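# Push office chair through self-closing door into yellow bay

## Task

Using r1, r2 or both robots, bring the office chair through the self-closing door into the other room and leave it in the yellow taped bay, with each of its five wheels fully inside the tape and none resting on the tape. Before ending, wait until the door has swung shut. Then release the chair and move the robots away, because a result that only holds while a robot grips or braces the chair does not count. No robot may fall over or be left leaning.

## Robot and tools

ROBOTS. r1 and r2 are identical Hello Robot Stretch 3 units. Each has a differential base with two drive wheels and a passive omni wheel at the back, a mast carrying a lift, one telescoping arm that sticks out to the robot's RIGHT, a wrist with yaw, pitch and roll, a two-finger gripper, and a head with pan and tilt. The base is 0.33 m long and 0.34 m wide. It cannot slide sideways, and it spins about the point midway between the drive wheels, 0.05 m behind its front edge. With the arm in and the wrist folded, a spin sweeps a 0.28 m radius. An unfolded, level gripper reaches past that circle. To move the gripper forward, drive the base.

FRAMES. Base frame: origin on the floor between the drive wheels, x ahead, y left, z up. Odometry frame: the base frame where the robot started the scene. Each robot reports only in its own frames. Only the images, lidar_m and the depth grids show where the robots are relative to each other. hand_pose is in the base frame, at the point where the closed fingertips meet. With all wrist joints at zero, its x points up, its y runs back along the arm toward the mast, and its z points rearward. The fingertip pads are 0.04 m round.

execute_actions. Argument "actions" is a list holding one action object, or empty to just read state and images. The action object is keyed by "r1" and/or "r2". Each robot entry may hold "base", "joints" and "contact_limits", and all its motions start together.
- base: exactly one key. translate_m is a straight drive offset in metres, -1 to 1, positive forward. rotate_rad is a turn offset in radians, -3.2 to 3.2, positive counter-clockwise (left). Both count from where the base last reported itself.
- joints: absolute targets by joint name. lift_m 0 to 1.1 (arm height). arm_m 0 to 0.52 (extension). wrist_yaw_rad -1.345 to 4.42: 0 along the arm, positive toward the front, 3.0 folded over the base. wrist_pitch_rad -1.57 to 0.451: 0 level, negative tips down. wrist_roll_rad -2.911 to 2.911: 0 means fingers side by side. gripper_m -0.089 to 0.179: larger is wider. The real fingertip gap is 0.007 less when nearly shut and 0.025 less when wide, and it is zero below 0.007. head_pan_rad -3.953 to 1.73: 0 ahead, positive left, -1.57 looks along the arm. head_tilt_rad -1.53 to 0.419: negative looks down. Done tolerances: ±0.004 for lift, arm and gripper; ±0.02 for yaw, roll, pan and tilt; ±0.05 for pitch.
- contact_limits: only arm_m, an effort percentage of 1 to 100. The arm motion halts with contact_stop when its effort reaches that level (negative when retracting). Too low a value halts it at once.
One action lasts at most 15 s. Anything you omit may keep driving toward its earlier target. A bad key or out-of-range number rejects the whole call. "cameras" is a list of names (r1_head_camera, r1_nav_camera, r1_wrist_camera, r2_head_camera, r2_nav_camera, r2_wrist_camera) or "all". If omitted or null you get all; [] gives none. If a result reports a stop, the remaining calls in that reply are skipped.

OTHER TOOLS. wait takes seconds from 0 to 10, sends nothing new, and returns state and images. zoom_image takes camera and region [x0, y0, x1, y1] in pixels, at most 504 by 504, on that camera's latest full image. finished_scene takes the scene number, cannot be undone, and reports success.

SPEED. The base reaches 0.30 m/s and 1.9 rad/s only when stowed: lift_m under 0.30, arm_m under 0.03, wrist_yaw_rad over 2.54. Otherwise it is capped at 0.10 m/s and 0.63 rad/s. The simulation keeps running while you think, and the robots hold their last command meanwhile.

RESULTS. base_status and joint_status tell how each motion ended. done: for the base, the wheels turned the full amount, even if they slipped. off_target: the part stopped short and may still be pushing. contact_stop, time_out and torque_fault: the target is dropped. After a contact_stop the arm or lift goes slack until commanded again, and a loaded slack lift can sink. A torque_fault makes a wrist servo limp for 10 s. on_its_own covers parts you did not command, and its "held at" is a target, not a position. joint_positions lists positions. motor_effort is in percent, positive toward larger joint values, with the peak in brackets; it is biased and noisy, and a positive wheel value means pushing forward. base_odometry counts wheel turns only, so slip shows up as travel; heading is -3.142 to 3.142, left positive. turned_by_wheels and turned_by_imu give the turn since the last result. base_tilt is in degrees, forward and right positive, with up to about 4 degrees of fixed offset. lidar_m gives 12 distances in 30-degree sectors: the 1st ahead, then counter-clockwise (4th left, 7th behind, 10th right). It scans 0.17 m above the floor over 0.15 to 12 m, "-" means nothing seen, and it misses glass, thin legs and its own robot. A low lift hides parts of sectors 5, 6, 9 and 10. wrist_depth_mm (45 to 1000) and head_depth_mm (280 to 4000, image sideways) are 7x7 grids of median depths read from the top left. Camera calibration gives intrinsics and base-to-camera transforms, with small errors.

GRIPPER. To grip, command a width below the object's. To release, command at least 0.02 above the width at first touch. The reading does not confirm a hold. To squeeze again, send a new value.

AVOID. Never press robot against robot: once bases touch, a few more millimetres fails the run, and no line reports that contact. The two robots' travel differs by up to 2.5 cm per metre, which can tip them if they carry the chair jointly. Fold or unfold the wrist only with lift_m 0.32 to 0.95, pitch -0.4 and roll near 0; once folded, the lift may go down to 0.25. If yaw is below -0.4, keep pitch at -0.5 or lower. Arm pushes on rigid things with the gripper above about 0.45 m, driving while holding something immovable, and snags (worst when reversing) can tip a robot. To recover, undo the move in small steps, pull the gripper free, and lower the lift to about 0.2. Drops, slams and hard pushes reduce quality.

Each tool is called by a JSON object that holds its "name" and its "arguments".

## Session

{"name": "execute_actions", "arguments": {"actions": []}}

Scene clock: 0.00 s.
r1.base_odometry: x=+0.000 y=+0.000 heading=+0.000 (m, m, rad; r1's odometry frame)
r1.turned_by_wheels: +0.000 (rad since the last result)
r1.turned_by_imu: +0.000 (rad since the last result)
r1.base_tilt: forward=+0.5 right=-1.7 (deg)
r1.lidar_m: 1.10 2.35 2.58 3.98 4.11 2.52 3.49 1.64 0.81 0.66 0.65 0.71
r1.head_depth_mm: 891 890 885 881 879 878 873 / 1051 1046 1042 1036 1033 1031 1026 / 1277 1269 1262 1264 1255 1249 1242 / 1546 1621 1612 1601 1593 1591 1578 / 1684 2161 2232 2224 2186 2166 2071 / 1685 2305 2342 2310 2301 2283 2217 / 1691 2203 2227 2216 2186 2182 2142
r1.base_status: not commanded
r1.joint_positions: lift_m=+0.533 arm_m=+0.001 wrist_yaw_rad=+2.878 wrist_pitch_rad=-0.394 wrist_roll_rad=+0.011 gripper_m=+0.037 head_pan_rad=+0.010 head_tilt_rad=-0.017
r1.joint_status: not commanded
r1.motor_effort: left_wheel=+0 right_wheel=+0 lift_m=+33 arm_m=+0 wrist_yaw_rad=-1 wrist_pitch_rad=+8 wrist_roll_rad=+0 gripper_m=+0 head_pan_rad=+1 head_tilt_rad=+3 (%)
r1.hand_pose: x=+0.0381 y=+0.0731 z=+0.5512 quat_wxyz=(+0.229, +0.709, +0.045, +0.666) (m; r1's base frame)
r1.wrist_depth_mm: - - - - - - - / - - - - - - - / - - - - - - - / - - - - - - - / 945 - - 977 994 - - / 792 - - 827 853 851 841 / 696 - 704 710 708 725 729
r2.base_odometry: x=+0.000 y=+0.000 heading=+0.000 (m, m, rad; r2's odometry frame)
r2.turned_by_wheels: +0.000 (rad since the last result)
r2.turned_by_imu: +0.000 (rad since the last result)
r2.base_tilt: forward=+0.2 right=+0.0 (deg)
r2.lidar_m: 1.92 2.65 2.65 2.54 4.17 1.32 2.51 2.13 2.13 1.97 1.68 1.68
r2.head_depth_mm: 1657 1683 1702 1719 1733 1765 1791 / 1796 1809 1826 1854 1873 1912 1919 / 1937 1957 1982 2012 2057 2059 2039 / 2064 2126 2169 2200 2224 2262 2189 / 2216 2351 2390 2408 2460 2502 2200 / 2213 2590 2675 2699 2747 2771 2209 / 2212 2812 2849 2884 2911 2849 2233
r2.base_status: not commanded
r2.joint_positions: lift_m=+0.575 arm_m=-0.002 wrist_yaw_rad=+3.105 wrist_pitch_rad=-0.585 wrist_roll_rad=-0.005 gripper_m=+0.037 head_pan_rad=-0.020 head_tilt_rad=-0.023
r2.joint_status: not commanded
r2.motor_effort: left_wheel=+0 right_wheel=-1 lift_m=+20 arm_m=+0 wrist_yaw_rad=+0 wrist_pitch_rad=+5 wrist_roll_rad=+0 gripper_m=+0 head_pan_rad=+1 head_tilt_rad=+2 (%)
r2.hand_pose: x=-0.0139 y=+0.0568 z=+0.5518 quat_wxyz=(+0.216, +0.679, +0.192, +0.675) (m; r2's base frame)
r2.wrist_depth_mm: - - - - - - - / - - - - - - - / - - - - - - - / - - - - - - - / 846 853 815 832 878 847 841 / 737 732 - 742 751 749 748 / 653 652 659 673 651 668 666
pictures: r1_head_camera (sideways: a quarter turn clockwise sets it upright), r1_nav_camera (sideways: a quarter turn counterclockwise sets it upright), r1_wrist_camera, r2_head_camera (sideways: a quarter turn clockwise sets it upright), r2_nav_camera (sideways: a quarter turn counterclockwise sets it upright), r2_wrist_camera
Images, in order (width x height): r1_head_camera 896x504, r1_nav_camera 672x504, r1_wrist_camera 644x364, r2_head_camera 896x504, r2_nav_camera 672x504, r2_wrist_camera 644x364.

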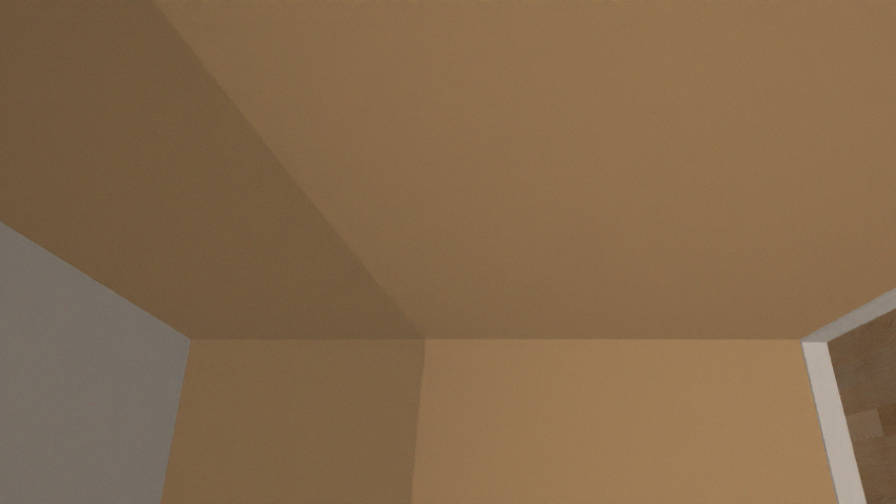

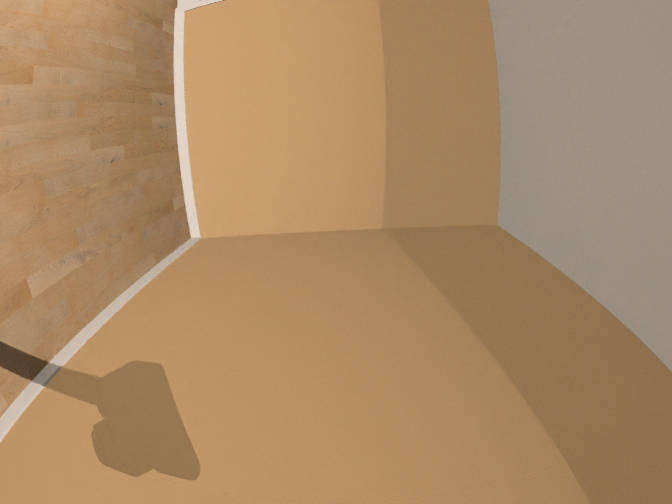

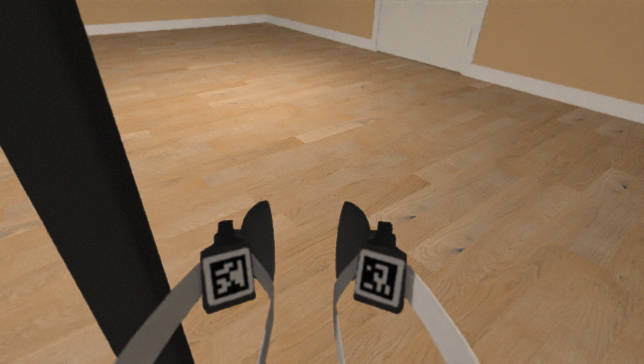

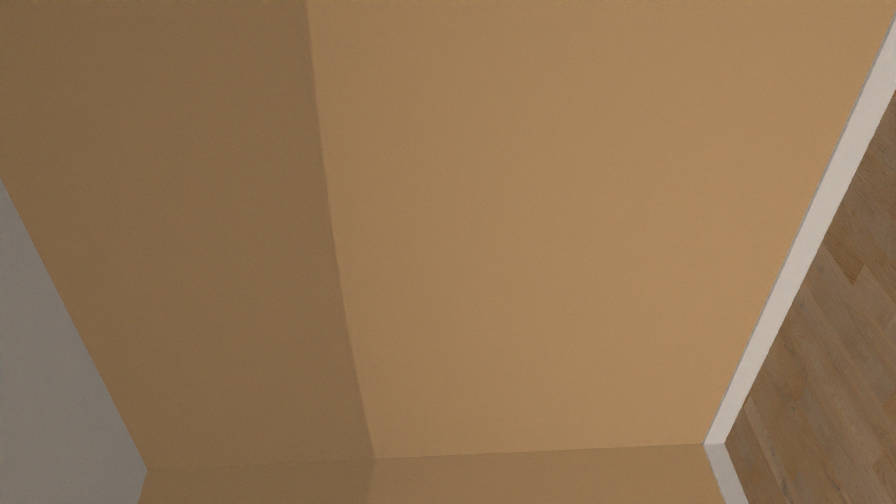

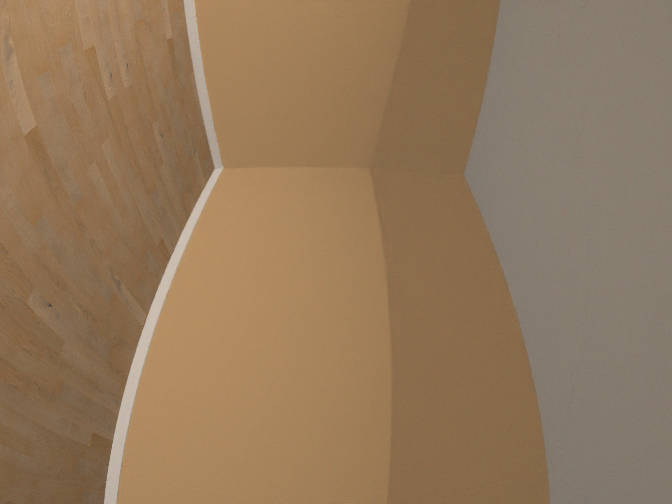

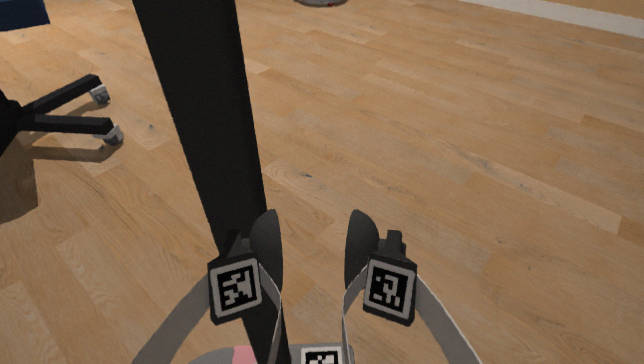

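{"name": "execute_actions", "arguments": {"actions": [{"r1":{"joints":{"head_pan_rad":1.7,"head_tilt_rad":-0.4,"lift_m":0.25,"wrist_yaw_rad":3.0,"wrist_pitch_rad":-0.4}},"r2":{"joints":{"head_pan_rad":-3.7,"head_tilt_rad":-0.4,"lift_m":0.25,"wrist_yaw_rad":3.0,"wrist_pitch_rad":-0.4}}}], "cameras": ["r1_nav_camera","r2_nav_camera","r1_head_camera","r2_head_camera"]}}

Scene clock: 5.80 s.
r1.base_odometry: x=+0.000 y=+0.000 heading=+0.000 (m, m, rad; r1's odometry frame)
r1.turned_by_wheels: +0.000 (rad since the last result)
r1.turned_by_imu: -0.001 (rad since the last result)
r1.base_tilt: forward=+0.4 right=-1.6 (deg)
r1.lidar_m: 1.10 2.36 2.58 3.97 4.11 2.53 3.50 1.64 0.81 0.66 0.65 0.71
r1.head_depth_mm: 3542 3612 3682 3750 2498 1812 1426 / 3916 - - - 2482 1808 1431 / 3858 - - - 2515 1812 1428 / 3768 - - - 2466 1802 1423 / 3652 3817 - 3989 2477 1799 1420 / 3539 3755 3980 3937 2497 1802 1420 / 3448 3638 3858 3966 2491 1883 -
r1.base_status: not commanded
r1.joint_positions: lift_m=+0.250 arm_m=+0.001 wrist_yaw_rad=+2.998 wrist_pitch_rad=-0.414 wrist_roll_rad=+0.011 gripper_m=+0.037 head_pan_rad=+1.693 head_tilt_rad=-0.395
r1.joint_status: all done
r1.motor_effort: left_wheel=+0(0) right_wheel=-1(0) lift_m=+30(29) arm_m=+0(0) wrist_yaw_rad=+2(4) wrist_pitch_rad=+8(8) wrist_roll_rad=+0(0) gripper_m=+0(0) head_pan_rad=+3(27) head_tilt_rad=-3(33) (%)
r1.hand_pose: x=+0.0109 y=+0.0762 z=+0.2637 quat_wxyz=(+0.195, +0.704, +0.094, +0.676) (m; r1's base frame)
r1.wrist_depth_mm: - - - - - - - / - - - - - - - / 828 - 866 863 868 901 906 / 648 - 667 670 687 684 699 / 533 524 - 547 556 558 565 / 456 - - - 487 471 476 / - - - - 402 404 411
r2.base_odometry: x=+0.000 y=+0.000 heading=+0.000 (m, m, rad; r2's odometry frame)
r2.turned_by_wheels: +0.000 (rad since the last result)
r2.turned_by_imu: +0.002 (rad since the last result)
r2.base_tilt: forward=+0.2 right=+0.1 (deg)
r2.lidar_m: 1.91 2.65 2.65 2.54 4.17 1.31 2.51 2.13 2.13 1.97 1.68 1.68
r2.head_depth_mm: 3497 3742 1453 1529 1486 1657 1410 / 3538 3810 1517 1608 1433 1597 1428 / 3585 3852 - 2835 1436 1649 1434 / 3665 3878 - 3160 2010 1749 1430 / 3725 - - 3145 2252 1754 1427 / 3821 - - 3195 2266 1753 1432 / 3859 - - 3216 2274 1757 1438
r2.base_status: not commanded
r2.joint_positions: lift_m=+0.250 arm_m=-0.002 wrist_yaw_rad=+3.004 wrist_pitch_rad=-0.419 wrist_roll_rad=-0.005 gripper_m=+0.037 head_pan_rad=-3.693 head_tilt_rad=-0.395
r2.joint_status: all done
r2.motor_effort: left_wheel=+0(0) right_wheel=-1(0) lift_m=+13(17) arm_m=+0(0) wrist_yaw_rad=-3(3) wrist_pitch_rad=+6(10) wrist_roll_rad=+0(0) gripper_m=-1(0) head_pan_rad=-4(55) head_tilt_rad=-4(26) (%)
r2.hand_pose: x=+0.0096 y=+0.0788 z=+0.2628 quat_wxyz=(+0.195, +0.698, +0.100, +0.682) (m; r2's base frame)
r2.wrist_depth_mm: - - - - - - - / - - - - - - - / 847 - 862 899 878 871 874 / 665 - 671 671 676 675 685 / 554 543 - 547 575 550 560 / 463 478 - - 478 463 469 / - - - - 398 408 403
pictures: r1_head_camera (sideways: a quarter turn clockwise sets it upright), r1_nav_camera (sideways: a quarter turn counterclockwise sets it upright), r2_head_camera (sideways: a quarter turn clockwise sets it upright), r2_nav_camera (sideways: a quarter turn counterclockwise sets it upright)
camera_calibration (this result's frames):
r1_head_camera: T_world_to_cam=[[0.035854, -0.336815, -0.940888, 1.2375], [-0.996299, -0.0856391, -0.00730873, 0.0202352], [-0.0781151, 0.937668, -0.338639, 0.399079], [0, 0, 0, 1]] pos_world=[0.00696508, 0.0443389, 1.29964]
r1_nav_camera: T_world_to_cam=[[-0.0066434, 0.42112, 0.906981, -1.13993], [0.990221, 0.129165, -0.0527194, 0.105193], [-0.139351, 0.897761, -0.417859, 0.500764], [0, 0, 0, 1]] pos_world=[-0.0419552, 0.0168924, 1.24869]
r2_head_camera: T_world_to_cam=[[0.345439, -0.26364, -0.900648, 1.19363], [-0.572248, -0.819824, 0.0204976, -0.0178738], [-0.743777, 0.508313, -0.434067, 0.531113], [0, 0, 0, 1]] pos_world=[-0.0275256, 0.0300631, 1.30595]
r2_nav_camera: T_world_to_cam=[[-0.349558, 0.196553, 0.916066, -1.15273], [0.540878, 0.840699, 0.0260093, 0.0156994], [-0.765023, 0.504571, -0.400184, 0.483475], [0, 0, 0, 1]] pos_world=[-0.0415666, -0.0305742, 1.24905]
Images, in order (width x height): r1_head_camera 896x504, r1_nav_camera 672x504, r2_head_camera 896x504, r2_nav_camera 672x504.

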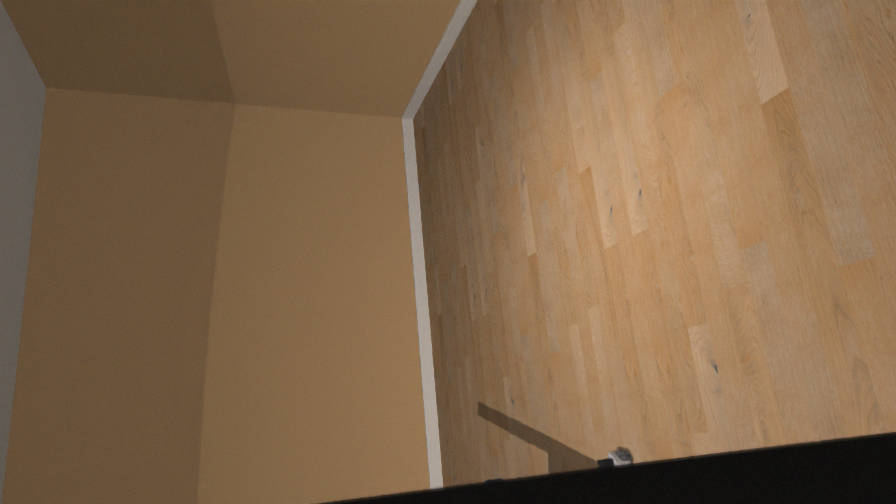

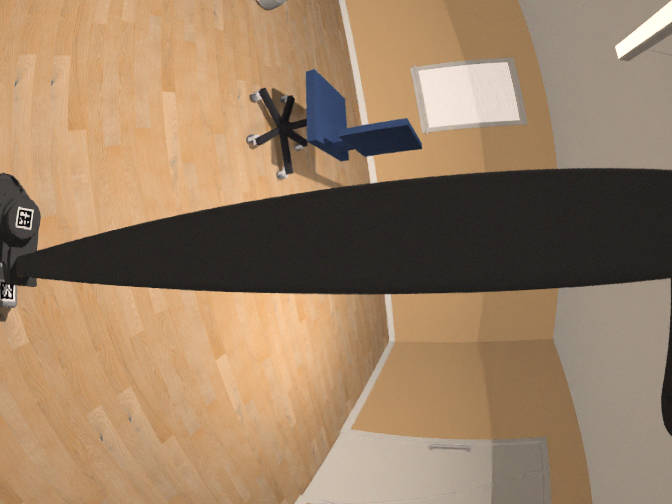

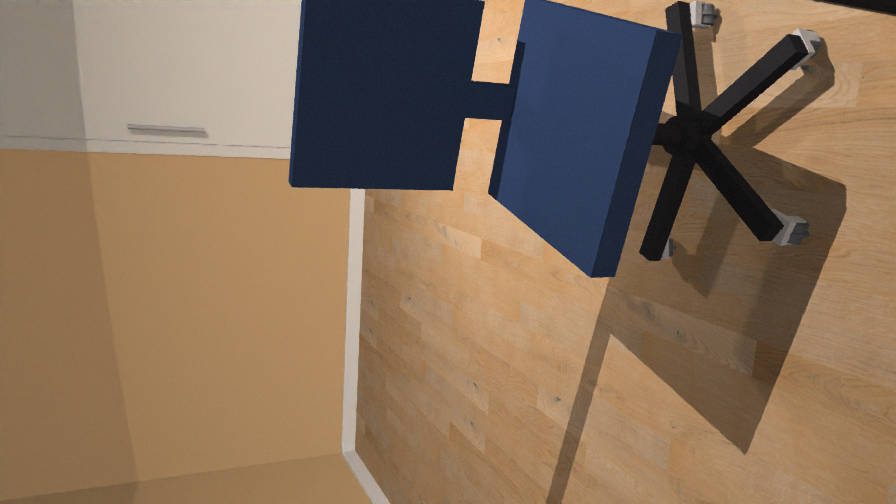

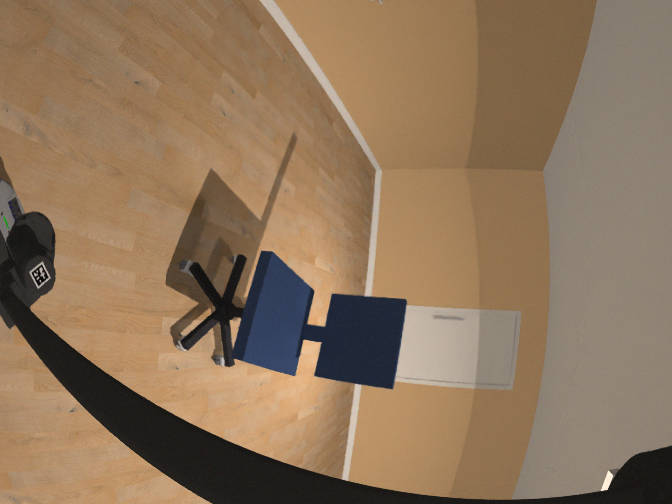

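{"name": "execute_actions", "arguments": {"actions": [{"r1":{"base":{"rotate_rad":1.36},"joints":{"head_pan_rad":-0.35,"head_tilt_rad":-0.2}},"r2":{"base":{"rotate_rad":2.37},"joints":{"head_pan_rad":0,"head_tilt_rad":-0.5}}}], "cameras": ["r1_nav_camera","r2_nav_camera","r1_head_camera","r2_head_camera"]}}

{"name": "execute_actions", "arguments": {"actions": [{"r1":{"base":{"translate_m":1.0},"joints":{"head_pan_rad":-0.6,"head_tilt_rad":-0.2}}}], "cameras": ["r1_nav_camera","r1_head_camera"]}}

Scene clock: 20.17 s.
r1.base_odometry: x=+0.000 y=+0.000 heading=+1.360 (m, m, rad; r1's odometry frame)
r1.turned_by_wheels: +1.360 (rad since the last result)
r1.turned_by_imu: +1.367 (rad since the last result)
r1.base_tilt: forward=+0.4 right=-1.6 (deg)
r1.lidar_m: 3.14 4.10 2.00 2.64 3.40 0.99 0.69 0.65 0.67 0.87 2.03 2.41
r1.head_depth_mm: 2126 2191 2231 2295 2372 2341 1717 / 2244 2329 2387 2455 2507 2347 1708 / 2396 2488 2562 2641 2722 2336 1714 / 2449 2668 2768 2834 2954 2350 1716 / 2458 2918 2992 3091 3145 2330 1715 / 2463 3125 3303 3382 3400 2350 1718 / 2437 3446 3613 3759 3705 2343 1718
r1.base_status: done
r1.joint_positions: lift_m=+0.250 arm_m=+0.001 wrist_yaw_rad=+2.998 wrist_pitch_rad=-0.414 wrist_roll_rad=+0.011 gripper_m=+0.037 head_pan_rad=-0.343 head_tilt_rad=-0.211
r1.joint_status: all done
r1.motor_effort: left_wheel=-4(15) right_wheel=+2(7) lift_m=+31(30) arm_m=+0(0) wrist_yaw_rad=+1(1) wrist_pitch_rad=+8(8) wrist_roll_rad=+0(0) gripper_m=+0(0) head_pan_rad=-1(26) head_tilt_rad=+7(28) (%)
r1.hand_pose: x=+0.0108 y=+0.0762 z=+0.2637 quat_wxyz=(+0.195, +0.704, +0.095, +0.676) (m; r1's base frame)
r1.wrist_depth_mm: - - - - - - - / - - - - - - - / 817 - 848 856 894 912 913 / 650 - 670 673 685 684 704 / 534 536 - 546 555 554 563 / 461 - - - 489 474 475 / - - - - 406 415 411
r2.base_odometry: x=+0.000 y=+0.000 heading=+2.370 (m, m, rad; r2's odometry frame)
r2.turned_by_wheels: +2.370 (rad since the last result)
r2.turned_by_imu: +2.385 (rad since the last result)
r2.base_tilt: forward=+0.3 right=+0.1 (deg)
r2.lidar_m: 1.32 3.11 2.22 2.13 2.18 1.76 1.68 1.73 2.31 2.64 2.65 3.64
r2.head_depth_mm: 3654 3988 3789 2573 1951 1587 1328 / 3660 3997 3717 2582 1955 1580 1324 / 3636 3803 1533 2290 1773 1546 1325 / 3588 3773 1535 1628 1396 1591 1327 / 3591 3781 1581 1663 1707 1550 1335 / 3533 3838 3823 2614 1785 1601 1331 / 3520 3898 3841 2610 1982 1592 1335
r2.base_status: done
r2.joint_positions: lift_m=+0.250 arm_m=-0.002 wrist_yaw_rad=+3.003 wrist_pitch_rad=-0.419 wrist_roll_rad=-0.005 gripper_m=+0.037 head_pan_rad=-0.007 head_tilt_rad=-0.494
r2.joint_status: all done
r2.motor_effort: left_wheel=-2(9) right_wheel=+3(10) lift_m=+13(13) arm_m=+0(0) wrist_yaw_rad=-2(2) wrist_pitch_rad=+6(6) wrist_roll_rad=+0(0) gripper_m=-1(0) head_pan_rad=+4(57) head_tilt_rad=-3(13) (%)
r2.hand_pose: x=+0.0097 y=+0.0788 z=+0.2628 quat_wxyz=(+0.195, +0.698, +0.100, +0.682) (m; r2's base frame)
r2.wrist_depth_mm: - - - - - - - / - - - - - - - / 860 - 883 878 912 903 900 / 678 - 672 671 684 693 693 / 547 557 - 551 578 557 560 / 468 483 - - 481 469 464 / - - - - 399 403 402
pictures: r1_head_camera (sideways: a quarter turn clockwise sets it upright), r1_nav_camera (sideways: a quarter turn counterclockwise sets it upright), r2_head_camera (sideways: a quarter turn clockwise sets it upright), r2_nav_camera (sideways: a quarter turn counterclockwise sets it upright)
camera_calibration (this result's frames):
r1_head_camera: T_world_to_cam=[[-0.149382, 0.0591062, -0.987011, 1.29891], [0.370994, 0.928635, -0.000538511, 0.00308154], [0.916542, -0.366255, -0.160649, 0.161347], [0, 0, 0, 1]] pos_world=[0.0450083, -0.0205409, 1.30796]
r1_nav_camera: T_world_to_cam=[[0.216202, -0.124659, 0.968358, -1.22142], [-0.319708, -0.946173, -0.0504227, 0.110206], [0.92252, -0.29869, -0.244419, 0.268566], [0, 0, 0, 1]] pos_world=[0.0515496, 0.0322315, 1.25397]
r2_head_camera: T_world_to_cam=[[-0.519126, 0.0473444, -0.853386, 1.13726], [0.0669122, 0.997651, 0.0146444, -0.0141502], [0.852075, -0.0494996, -0.521074, 0.634591], [0, 0, 0, 1]] pos_world=[0.0506096, -0.00831393, 1.3014]
r2_nav_camera: T_world_to_cam=[[0.489601, 0.0121725, 0.871861, -1.10018], [-0.024844, -0.999302, 0.0279031, 0.0166882], [0.871592, -0.0353219, -0.488957, 0.589007], [0, 0, 0, 1]] pos_world=[0.0256911, 0.0508734, 1.24674]
Images, in order (width x height): r1_head_camera 896x504, r1_nav_camera 672x504, r2_head_camera 896x504, r2_nav_camera 672x504.

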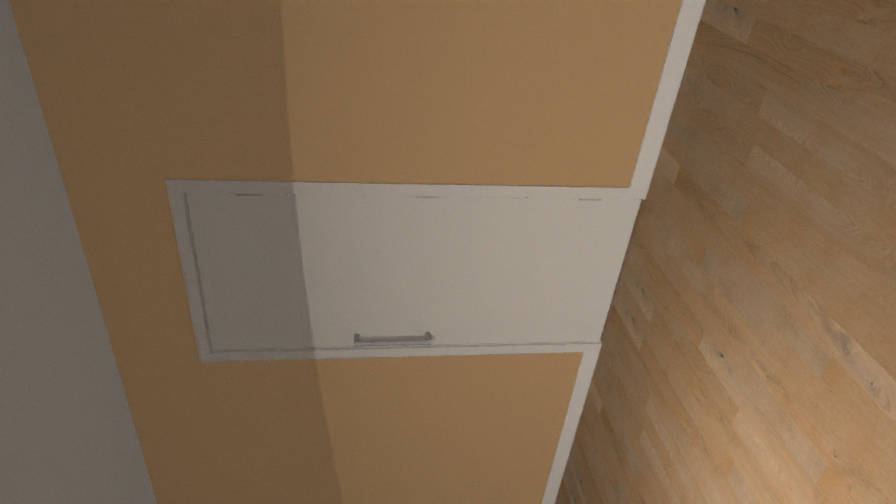

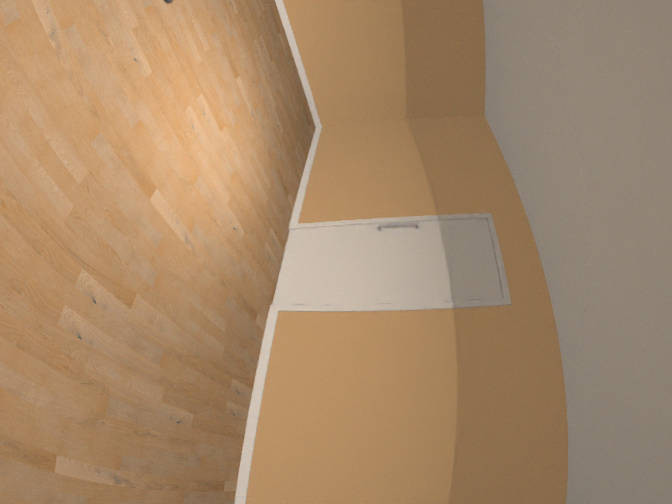

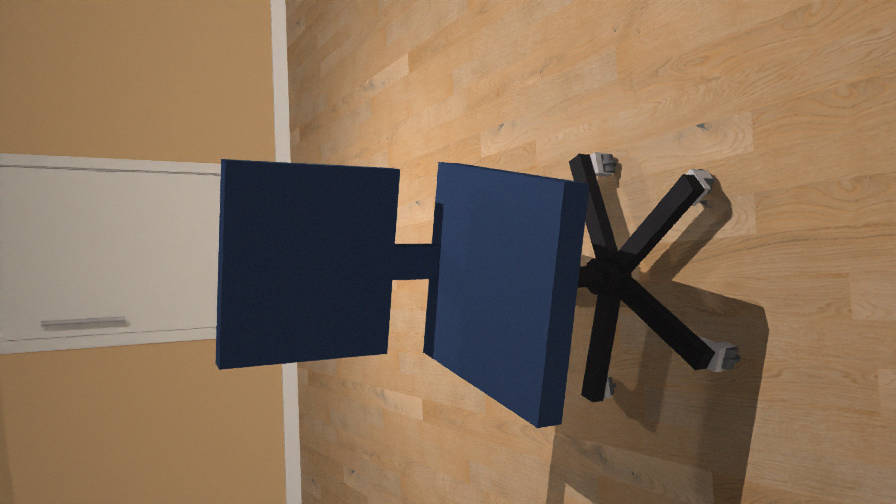

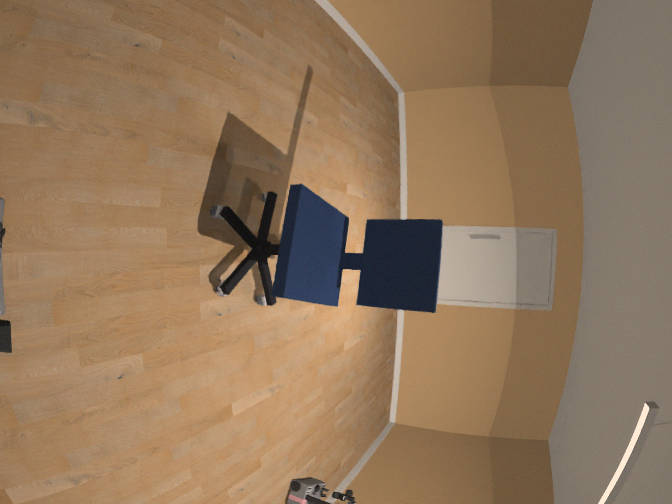

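Scene clock: 25.27 s.
r1.base_odometry: x=+0.209 y=+0.978 heading=+1.360 (m, m, rad; r1's odometry frame)
r1.turned_by_wheels: +0.000 (rad since the last result)
r1.turned_by_imu: +0.001 (rad since the last result)
r1.base_tilt: forward=+0.4 right=-1.6 (deg)
r1.lidar_m: 2.39 3.26 1.50 1.50 4.02 2.25 1.57 1.48 1.51 1.90 1.80 1.83
r1.head_depth_mm: 1550 1598 1644 1689 1737 1771 1716 / 1604 1650 1704 1746 1807 1855 1722 / 1666 1709 1767 1814 1878 1932 1707 / 1727 1785 1845 1913 1970 2030 1711 / 1806 1860 1918 1971 2054 2116 1719 / 1879 1933 2004 2084 2156 2203 1715 / 1960 2030 2108 2180 2264 2261 1722
r1.base_status: done
r1.joint_positions: lift_m=+0.250 arm_m=+0.001 wrist_yaw_rad=+2.999 wrist_pitch_rad=-0.414 wrist_roll_rad=+0.011 gripper_m=+0.037 head_pan_rad=-0.593 head_tilt_rad=-0.211
r1.joint_status: all done
r1.motor_effort: left_wheel=-4(11) right_wheel=+2(6) lift_m=+31(31) arm_m=+0(0) wrist_yaw_rad=+1(1) wrist_pitch_rad=+8(8) wrist_roll_rad=+0(0) gripper_m=+0(0) head_pan_rad=-1(17) head_tilt_rad=+7(7) (%)
r1.hand_pose: x=+0.0107 y=+0.0762 z=+0.2636 quat_wxyz=(+0.195, +0.704, +0.095, +0.676) (m; r1's base frame)
r1.wrist_depth_mm: - - - - - - - / - - - - - - - / 825 - 863 867 882 888 931 / 656 - 659 669 681 694 710 / 529 530 - 542 555 560 575 / 470 - - - 489 467 479 / - - - - 404 407 418
r2.base_odometry: x=+0.000 y=+0.000 heading=+2.370 (m, m, rad; r2's odometry frame)
r2.turned_by_wheels: +0.000 (rad since the last result)
r2.turned_by_imu: +0.001 (rad since the last result)
r2.base_tilt: forward=+0.2 right=+0.0 (deg)
r2.lidar_m: 1.32 3.12 2.23 2.13 2.19 1.76 1.68 1.73 2.30 2.65 2.72 2.46
r2.head_depth_mm: 3686 - 3729 2572 1954 1591 1322 / 3657 3939 3746 2586 1964 1589 1322 / 3602 3875 1540 2274 1783 1544 1331 / 3553 3816 1540 1626 1393 1587 1329 / 3547 3771 1569 1658 1698 1541 1327 / 3553 3843 3826 2618 1787 1591 1338 / 3584 3834 3809 2606 1985 1599 1336
r2.base_status: not commanded
r2.joint_positions: lift_m=+0.250 arm_m=-0.002 wrist_yaw_rad=+3.003 wrist_pitch_rad=-0.419 wrist_roll_rad=-0.005 gripper_m=+0.037 head_pan_rad=-0.007 head_tilt_rad=-0.494
r2.joint_status: not commanded
r2.motor_effort: left_wheel=-3(2) right_wheel=+3(3) lift_m=+14(14) arm_m=+0(0) wrist_yaw_rad=-3(3) wrist_pitch_rad=+6(6) wrist_roll_rad=+0(0) gripper_m=+0(1) head_pan_rad=+5(4) head_tilt_rad=-3(4) (%)
r2.hand_pose: x=+0.0097 y=+0.0788 z=+0.2628 quat_wxyz=(+0.195, +0.698, +0.100, +0.682) (m; r2's base frame)
r2.wrist_depth_mm: - - - - - - - / - - - - - - - / 852 - 868 863 878 869 878 / 674 - 686 674 688 682 690 / 546 544 - 550 574 552 553 / 455 473 - - 474 466 458 / - - - - 393 400 403
pictures: r1_head_camera (sideways: a quarter turn clockwise sets it upright), r1_nav_camera (sideways: a quarter turn counterclockwise sets it upright)
camera_calibration (this result's frames):
r1_head_camera: T_world_to_cam=[[-0.129953, 0.0940786, -0.987047, 1.29884], [0.589046, 0.808099, -0.000530358, 0.0017408], [0.797582, -0.581485, -0.160432, 0.16179], [0, 0, 0, 1]] pos_world=[0.0387217, -0.0295211, 1.30797]
r1_nav_camera: T_world_to_cam=[[0.178498, -0.174118, 0.968412, -1.22126], [-0.543679, -0.837778, -0.0504189, 0.111567], [0.820093, -0.517505, -0.244206, 0.268913], [0, 0, 0, 1]] pos_world=[0.0581157, 0.0199897, 1.25398]
Images, in order (width x height): r1_head_camera 896x504, r1_nav_camera 672x504.

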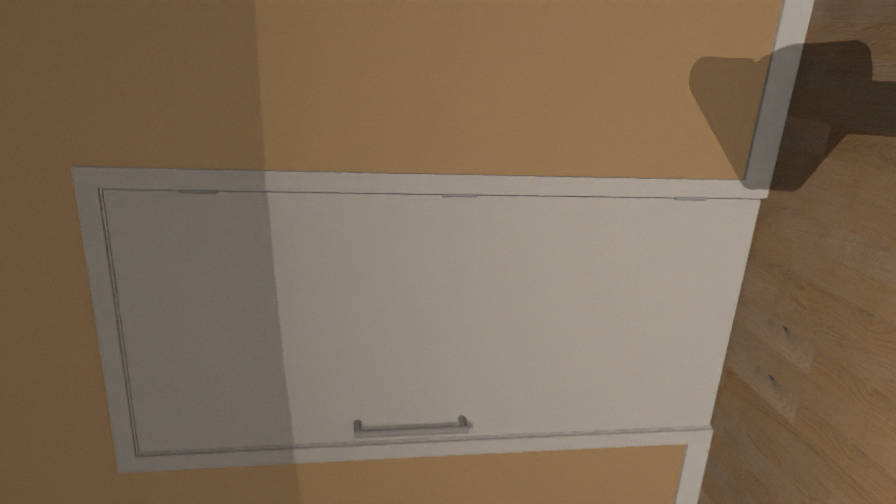

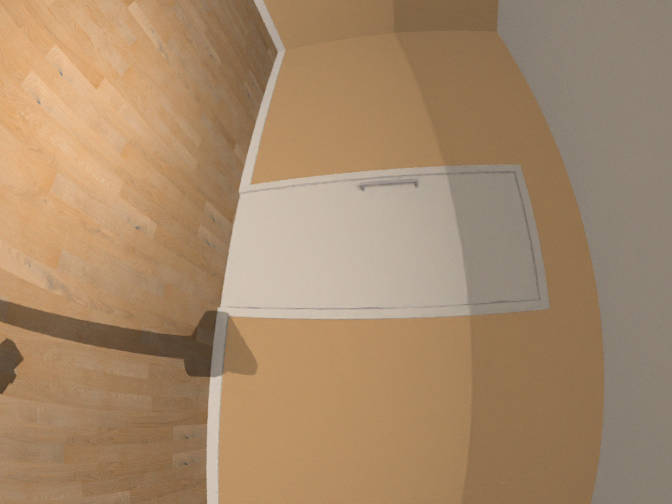

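{"name": "execute_actions", "arguments": {"actions": [{"r1":{"base":{"translate_m":1.0}},"r2":{"base":{"translate_m":0.85},"joints":{"head_tilt_rad":-0.9}}}], "cameras": []}}

{"name": "execute_actions", "arguments": {"actions": [{"r1":{"base":{"translate_m":0.52}},"r2":{"base":{"rotate_rad":-0.08}}}], "cameras": ["r2_head_camera"]}}

{"name": "execute_actions", "arguments": {"actions": [{"r1":{"base":{"rotate_rad":0.575},"joints":{"head_pan_rad":-1.57,"head_tilt_rad":-0.3}},"r2":{"base":{"translate_m":0.3}}}], "cameras": ["r2_head_camera","r2_nav_camera","r1_head_camera"]}}

Scene clock: 68.63 s.
r1.base_odometry: x=+0.419 y=+1.956 heading=+1.360 (m, m, rad; r1's odometry frame)
r1.turned_by_wheels: +0.000 (rad since the last result)
r1.turned_by_imu: +0.000 (rad since the last result)
r1.base_tilt: forward=+0.4 right=-1.7 (deg)
r1.lidar_m: 1.66 2.44 2.49 3.25 4.56 3.51 2.45 2.31 1.90 1.30 1.24 1.27
r1.head_depth_mm: 1063 1091 1121 1150 1182 1219 1255 / 1102 1130 1162 1196 1229 1275 1309 / 1142 1173 1202 1248 1282 1327 1376 / 1186 1220 1251 1284 1336 1383 1428 / 1234 1268 1310 1358 1405 1452 1502 / 1287 1333 1368 1414 1473 1527 1565 / 1336 1388 1431 1491 1544 1604 1636
r1.base_status: done
r1.joint_positions: lift_m=+0.250 arm_m=+0.001 wrist_yaw_rad=+2.999 wrist_pitch_rad=-0.414 wrist_roll_rad=+0.011 gripper_m=+0.037 head_pan_rad=-0.593 head_tilt_rad=-0.210
r1.joint_status: not commanded
r1.motor_effort: left_wheel=-4(12) right_wheel=+2(6) lift_m=+31(31) arm_m=+0(0) wrist_yaw_rad=+1(0) wrist_pitch_rad=+8(8) wrist_roll_rad=+0(0) gripper_m=+0(0) head_pan_rad=-1(1) head_tilt_rad=+7(6) (%)
r1.hand_pose: x=+0.0107 y=+0.0762 z=+0.2636 quat_wxyz=(+0.195, +0.704, +0.095, +0.676) (m; r1's base frame)
r1.wrist_depth_mm: - - - - - - - / - - - - - - - / 803 - 848 862 880 908 899 / 647 - 659 687 691 702 691 / 529 532 - 551 558 558 564 / 462 - - - 484 464 473 / - - - - 405 407 403
r2.base_odometry: x=-0.609 y=+0.593 heading=+2.370 (m, m, rad; r2's odometry frame)
r2.turned_by_wheels: +0.000 (rad since the last result)
r2.turned_by_imu: +0.007 (rad since the last result)
r2.base_tilt: forward=+0.2 right=+0.0 (deg)
r2.lidar_m: 0.47 3.15 2.25 2.15 2.22 2.64 2.53 2.60 2.74 2.62 2.70 3.48
r2.head_depth_mm: 2787 714 1846 1607 1417 1258 1138 / 1758 680 802 1525 928 1223 1119 / 1712 695 824 1002 893 799 1107 / 2776 708 846 993 893 795 1136 / 664 724 870 1020 894 808 1139 / 675 740 893 1015 894 810 1088 / 2506 2060 1861 1606 894 824 1128
r2.base_status: done
r2.joint_positions: lift_m=+0.250 arm_m=-0.002 wrist_yaw_rad=+3.003 wrist_pitch_rad=-0.418 wrist_roll_rad=-0.005 gripper_m=+0.037 head_pan_rad=-0.007 head_tilt_rad=-0.890
r2.joint_status: all done
r2.motor_effort: left_wheel=-3(8) right_wheel=+3(9) lift_m=+13(14) arm_m=+0(0) wrist_yaw_rad=-2(3) wrist_pitch_rad=+6(6) wrist_roll_rad=+0(0) gripper_m=-1(0) head_pan_rad=+5(5) head_tilt_rad=-6(29) (%)
r2.hand_pose: x=+0.0098 y=+0.0788 z=+0.2629 quat_wxyz=(+0.195, +0.698, +0.099, +0.682) (m; r2's base frame)
r2.wrist_depth_mm: - - - - - - - / - - - - - - - / 876 - 869 869 875 884 882 / 677 - 678 669 678 681 677 / 548 549 565 555 575 563 550 / 460 476 - - 464 364 334 / - - - - 394 404 391
pictures: none
No camera images: the call's "cameras" was empty. Leave "cameras" out to get every camera's image.

Scene clock: 72.00 s.
r1.base_odometry: x=+0.528 y=+2.464 heading=+1.359 (m, m, rad; r1's odometry frame)
r1.turned_by_wheels: +0.000 (rad since the last result)
r1.turned_by_imu: +0.000 (rad since the last result)
r1.base_tilt: forward=+0.5 right=-1.7 (deg)
r1.lidar_m: 1.27 2.01 2.05 2.70 1.83 4.18 2.90 2.74 1.45 1.01 0.95 0.98
r1.head_depth_mm: 803 824 852 870 895 925 951 / 832 854 870 897 930 957 987 / 865 892 916 946 976 1004 1038 / 899 925 953 983 1016 1053 1087 / 935 966 996 1027 1066 1101 1144 / 975 1006 1038 1076 1114 1151 1202 / 1020 1053 1089 1131 1171 1219 1270
r1.base_status: done
r1.joint_positions: lift_m=+0.250 arm_m=+0.001 wrist_yaw_rad=+2.999 wrist_pitch_rad=-0.414 wrist_roll_rad=+0.011 gripper_m=+0.037 head_pan_rad=-0.593 head_tilt_rad=-0.210
r1.joint_status: not commanded
r1.motor_effort: left_wheel=-5(12) right_wheel=+2(6) lift_m=+30(31) arm_m=+0(0) wrist_yaw_rad=+1(1) wrist_pitch_rad=+8(8) wrist_roll_rad=+0(0) gripper_m=+0(1) head_pan_rad=-1(1) head_tilt_rad=+6(6) (%)
r1.hand_pose: x=+0.0107 y=+0.0761 z=+0.2636 quat_wxyz=(+0.195, +0.704, +0.095, +0.676) (m; r1's base frame)
r1.wrist_depth_mm: - - - - - - - / - - - - - - - / 844 - 857 865 890 913 893 / 644 - 681 677 675 685 695 / 538 535 - 549 552 558 561 / 464 - - - 488 468 475 / - - - - 399 408 407
r2.base_odometry: x=-0.609 y=+0.593 heading=+2.290 (m, m, rad; r2's odometry frame)
r2.turned_by_wheels: -0.080 (rad since the last result)
r2.turned_by_imu: -0.080 (rad since the last result)
r2.base_tilt: forward=+0.2 right=+0.0 (deg)
r2.lidar_m: 0.47 3.38 2.31 2.15 2.18 2.71 2.52 2.56 2.82 2.62 2.67 3.42
r2.head_depth_mm: 2758 2242 1871 1618 1414 1260 1139 / 2770 702 1787 1607 1390 1237 1139 / 2763 692 825 1000 895 798 1102 / 2775 699 838 1002 896 798 1118 / 1956 708 849 999 897 796 1133 / 657 720 863 1018 894 808 1091 / 664 729 901 1537 896 809 1134
r2.base_status: done
r2.joint_positions: lift_m=+0.250 arm_m=-0.002 wrist_yaw_rad=+3.003 wrist_pitch_rad=-0.418 wrist_roll_rad=-0.005 gripper_m=+0.037 head_pan_rad=-0.007 head_tilt_rad=-0.890
r2.joint_status: not commanded
r2.motor_effort: left_wheel=+3(8) right_wheel=-3(6) lift_m=+14(13) arm_m=+0(0) wrist_yaw_rad=-1(2) wrist_pitch_rad=+6(6) wrist_roll_rad=+0(0) gripper_m=-1(1) head_pan_rad=+5(5) head_tilt_rad=-6(6) (%)
r2.hand_pose: x=+0.0098 y=+0.0788 z=+0.2629 quat_wxyz=(+0.195, +0.698, +0.099, +0.682) (m; r2's base frame)
r2.wrist_depth_mm: - - - - - - - / - - - - - - - / 891 - 893 895 884 882 899 / 660 - 672 675 680 667 558 / 543 544 568 553 569 555 553 / 464 478 - - 407 379 350 / - - - - 397 402 403
pictures: r2_head_camera (sideways: a quarter turn clockwise sets it upright)
camera_calibration (this result's frames):
r2_head_camera: T_world_to_cam=[[-0.807687, 0.0490929, -0.587565, 0.792577], [0.0675626, 0.99767, -0.00951537, 0.0173005], [0.585728, -0.0473829, -0.809121, 1.01087], [0, 0, 0, 1]] pos_world=[0.0468873, -0.00827202, 1.28378]
Images, in order (width x height): r2_head_camera 896x504.

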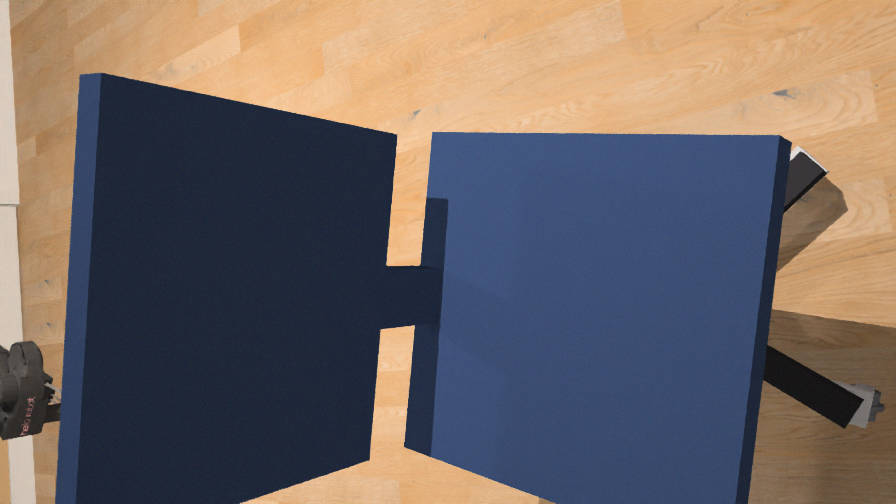

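Scene clock: 74.70 s.
r1.base_odometry: x=+0.528 y=+2.464 heading=+1.934 (m, m, rad; r1's odometry frame)
r1.turned_by_wheels: +0.575 (rad since the last result)
r1.turned_by_imu: +0.578 (rad since the last result)
r1.base_tilt: forward=+0.6 right=-1.9 (deg)
r1.lidar_m: 2.01 2.08 2.82 1.73 3.96 2.85 2.75 1.38 0.99 0.95 0.99 1.34
r1.head_depth_mm: 834 872 917 963 1014 1074 1138 / 832 869 911 955 1013 1067 1131 / 825 864 902 950 1002 1058 1120 / 819 860 896 936 998 1051 1117 / 811 848 888 933 983 1039 1095 / 804 846 886 930 981 1037 1099 / 806 840 881 925 975 1029 1087
r1.base_status: done
r1.joint_positions: lift_m=+0.250 arm_m=+0.001 wrist_yaw_rad=+2.999 wrist_pitch_rad=-0.414 wrist_roll_rad=+0.011 gripper_m=+0.037 head_pan_rad=-1.563 head_tilt_rad=-0.297
r1.joint_status: all done
r1.motor_effort: left_wheel=-4(15) right_wheel=+2(6) lift_m=+30(31) arm_m=+0(0) wrist_yaw_rad=+1(0) wrist_pitch_rad=+8(8) wrist_roll_rad=+0(0) gripper_m=+0(0) head_pan_rad=-2(25) head_tilt_rad=-1(14) (%)
r1.hand_pose: x=+0.0107 y=+0.0761 z=+0.2636 quat_wxyz=(+0.195, +0.704, +0.095, +0.676) (m; r1's base frame)
r1.wrist_depth_mm: - - - - - - - / - - - - - - - / 829 - 861 863 898 918 910 / 658 - 680 670 679 701 705 / 523 535 - 548 558 561 565 / 463 - - - 486 475 476 / - - - - 401 409 414
r2.base_odometry: x=-0.807 y=+0.819 heading=+2.290 (m, m, rad; r2's odometry frame)
r2.turned_by_wheels: +0.000 (rad since the last result)
r2.turned_by_imu: -0.001 (rad since the last result)
r2.base_tilt: forward=+0.3 right=+0.1 (deg)
r2.lidar_m: 0.27 0.27 2.35 2.18 2.21 2.82 2.82 2.86 2.78 2.59 2.63 3.24
r2.head_depth_mm: 2784 2233 1870 1614 1412 1262 1135 / 2738 2215 559 1515 1389 1240 1124 / 2742 2219 564 697 896 797 720 / 2709 2216 568 704 894 797 720 / 2655 523 575 715 868 797 719 / 1867 524 581 725 894 797 718 / 2642 528 587 735 894 796 719
r2.base_status: done
r2.joint_positions: lift_m=+0.250 arm_m=-0.002 wrist_yaw_rad=+3.000 wrist_pitch_rad=-0.417 wrist_roll_rad=-0.005 gripper_m=+0.037 head_pan_rad=-0.006 head_tilt_rad=-0.892
r2.joint_status: not commanded
r2.motor_effort: left_wheel=+10(23) right_wheel=+6(31) lift_m=+15(14) arm_m=-1(0) wrist_yaw_rad=-1(2) wrist_pitch_rad=+6(6) wrist_roll_rad=+0(0) gripper_m=+0(0) head_pan_rad=+5(5) head_tilt_rad=-4(4) (%)
r2.hand_pose: x=+0.0104 y=+0.0789 z=+0.2631 quat_wxyz=(+0.195, +0.698, +0.098, +0.682) (m; r2's base frame)
r2.wrist_depth_mm: - - - - - - - / - - - - - - - / 890 - 850 881 877 880 869 / 670 - 682 684 688 627 672 / 545 557 576 552 554 454 550 / 460 482 - - 482 393 296 / - - - - 381 300 268
pictures: r1_head_camera (sideways: a quarter turn clockwise sets it upright), r2_head_camera (sideways: a quarter turn clockwise sets it upright), r2_nav_camera (sideways: a quarter turn counterclockwise sets it upright)
camera_calibration (this result's frames):
r1_head_camera: T_world_to_cam=[[0.00349578, 0.244966, -0.969525, 1.2751], [0.999573, -0.0289949, -0.0037219, 0.00339138], [-0.0290231, -0.969098, -0.244962, 0.276859], [0, 0, 0, 1]] pos_world=[0.0001879, -0.0439544, 1.30408]
r2_head_camera: T_world_to_cam=[[-0.809013, 0.0486173, -0.585776, 0.790255], [0.0669441, 0.99771, -0.0096499, 0.0174794], [0.583966, -0.0470212, -0.810415, 1.01257], [0, 0, 0, 1]] pos_world=[0.0468521, -0.00824736, 1.28368]
r2_nav_camera: T_world_to_cam=[[0.788917, 0.0108125, 0.614404, -0.766438], [-0.011685, -0.9994, 0.0325917, 0.0105198], [0.614388, -0.0328915, -0.788318, 0.979977], [0, 0, 0, 1]] pos_world=[0.00269331, 0.0510334, 1.24309]
Images, in order (width x height): r1_head_camera 896x504, r2_head_camera 896x504, r2_nav_camera 672x504.

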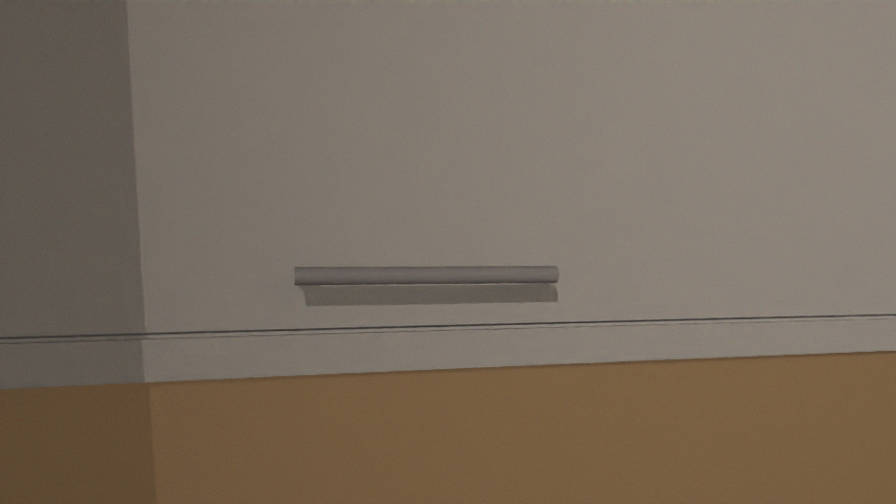

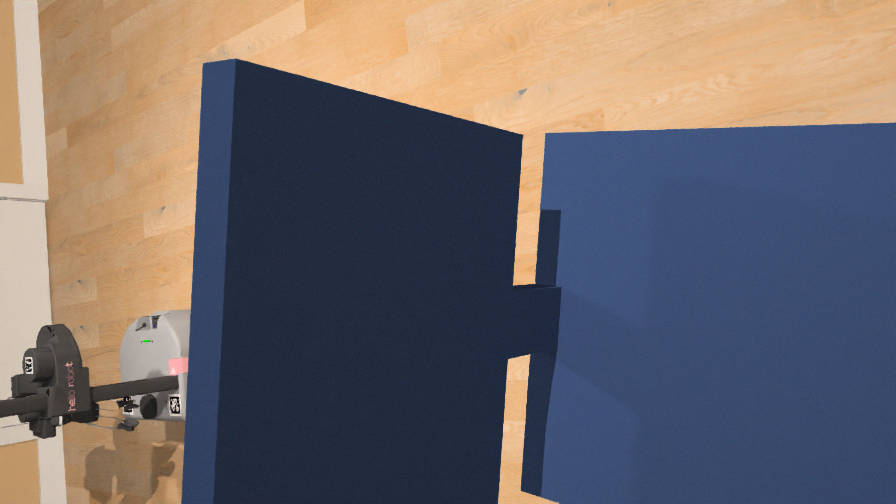

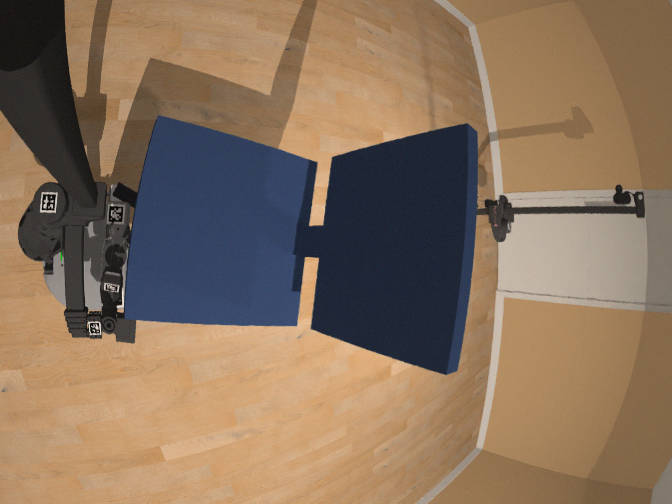

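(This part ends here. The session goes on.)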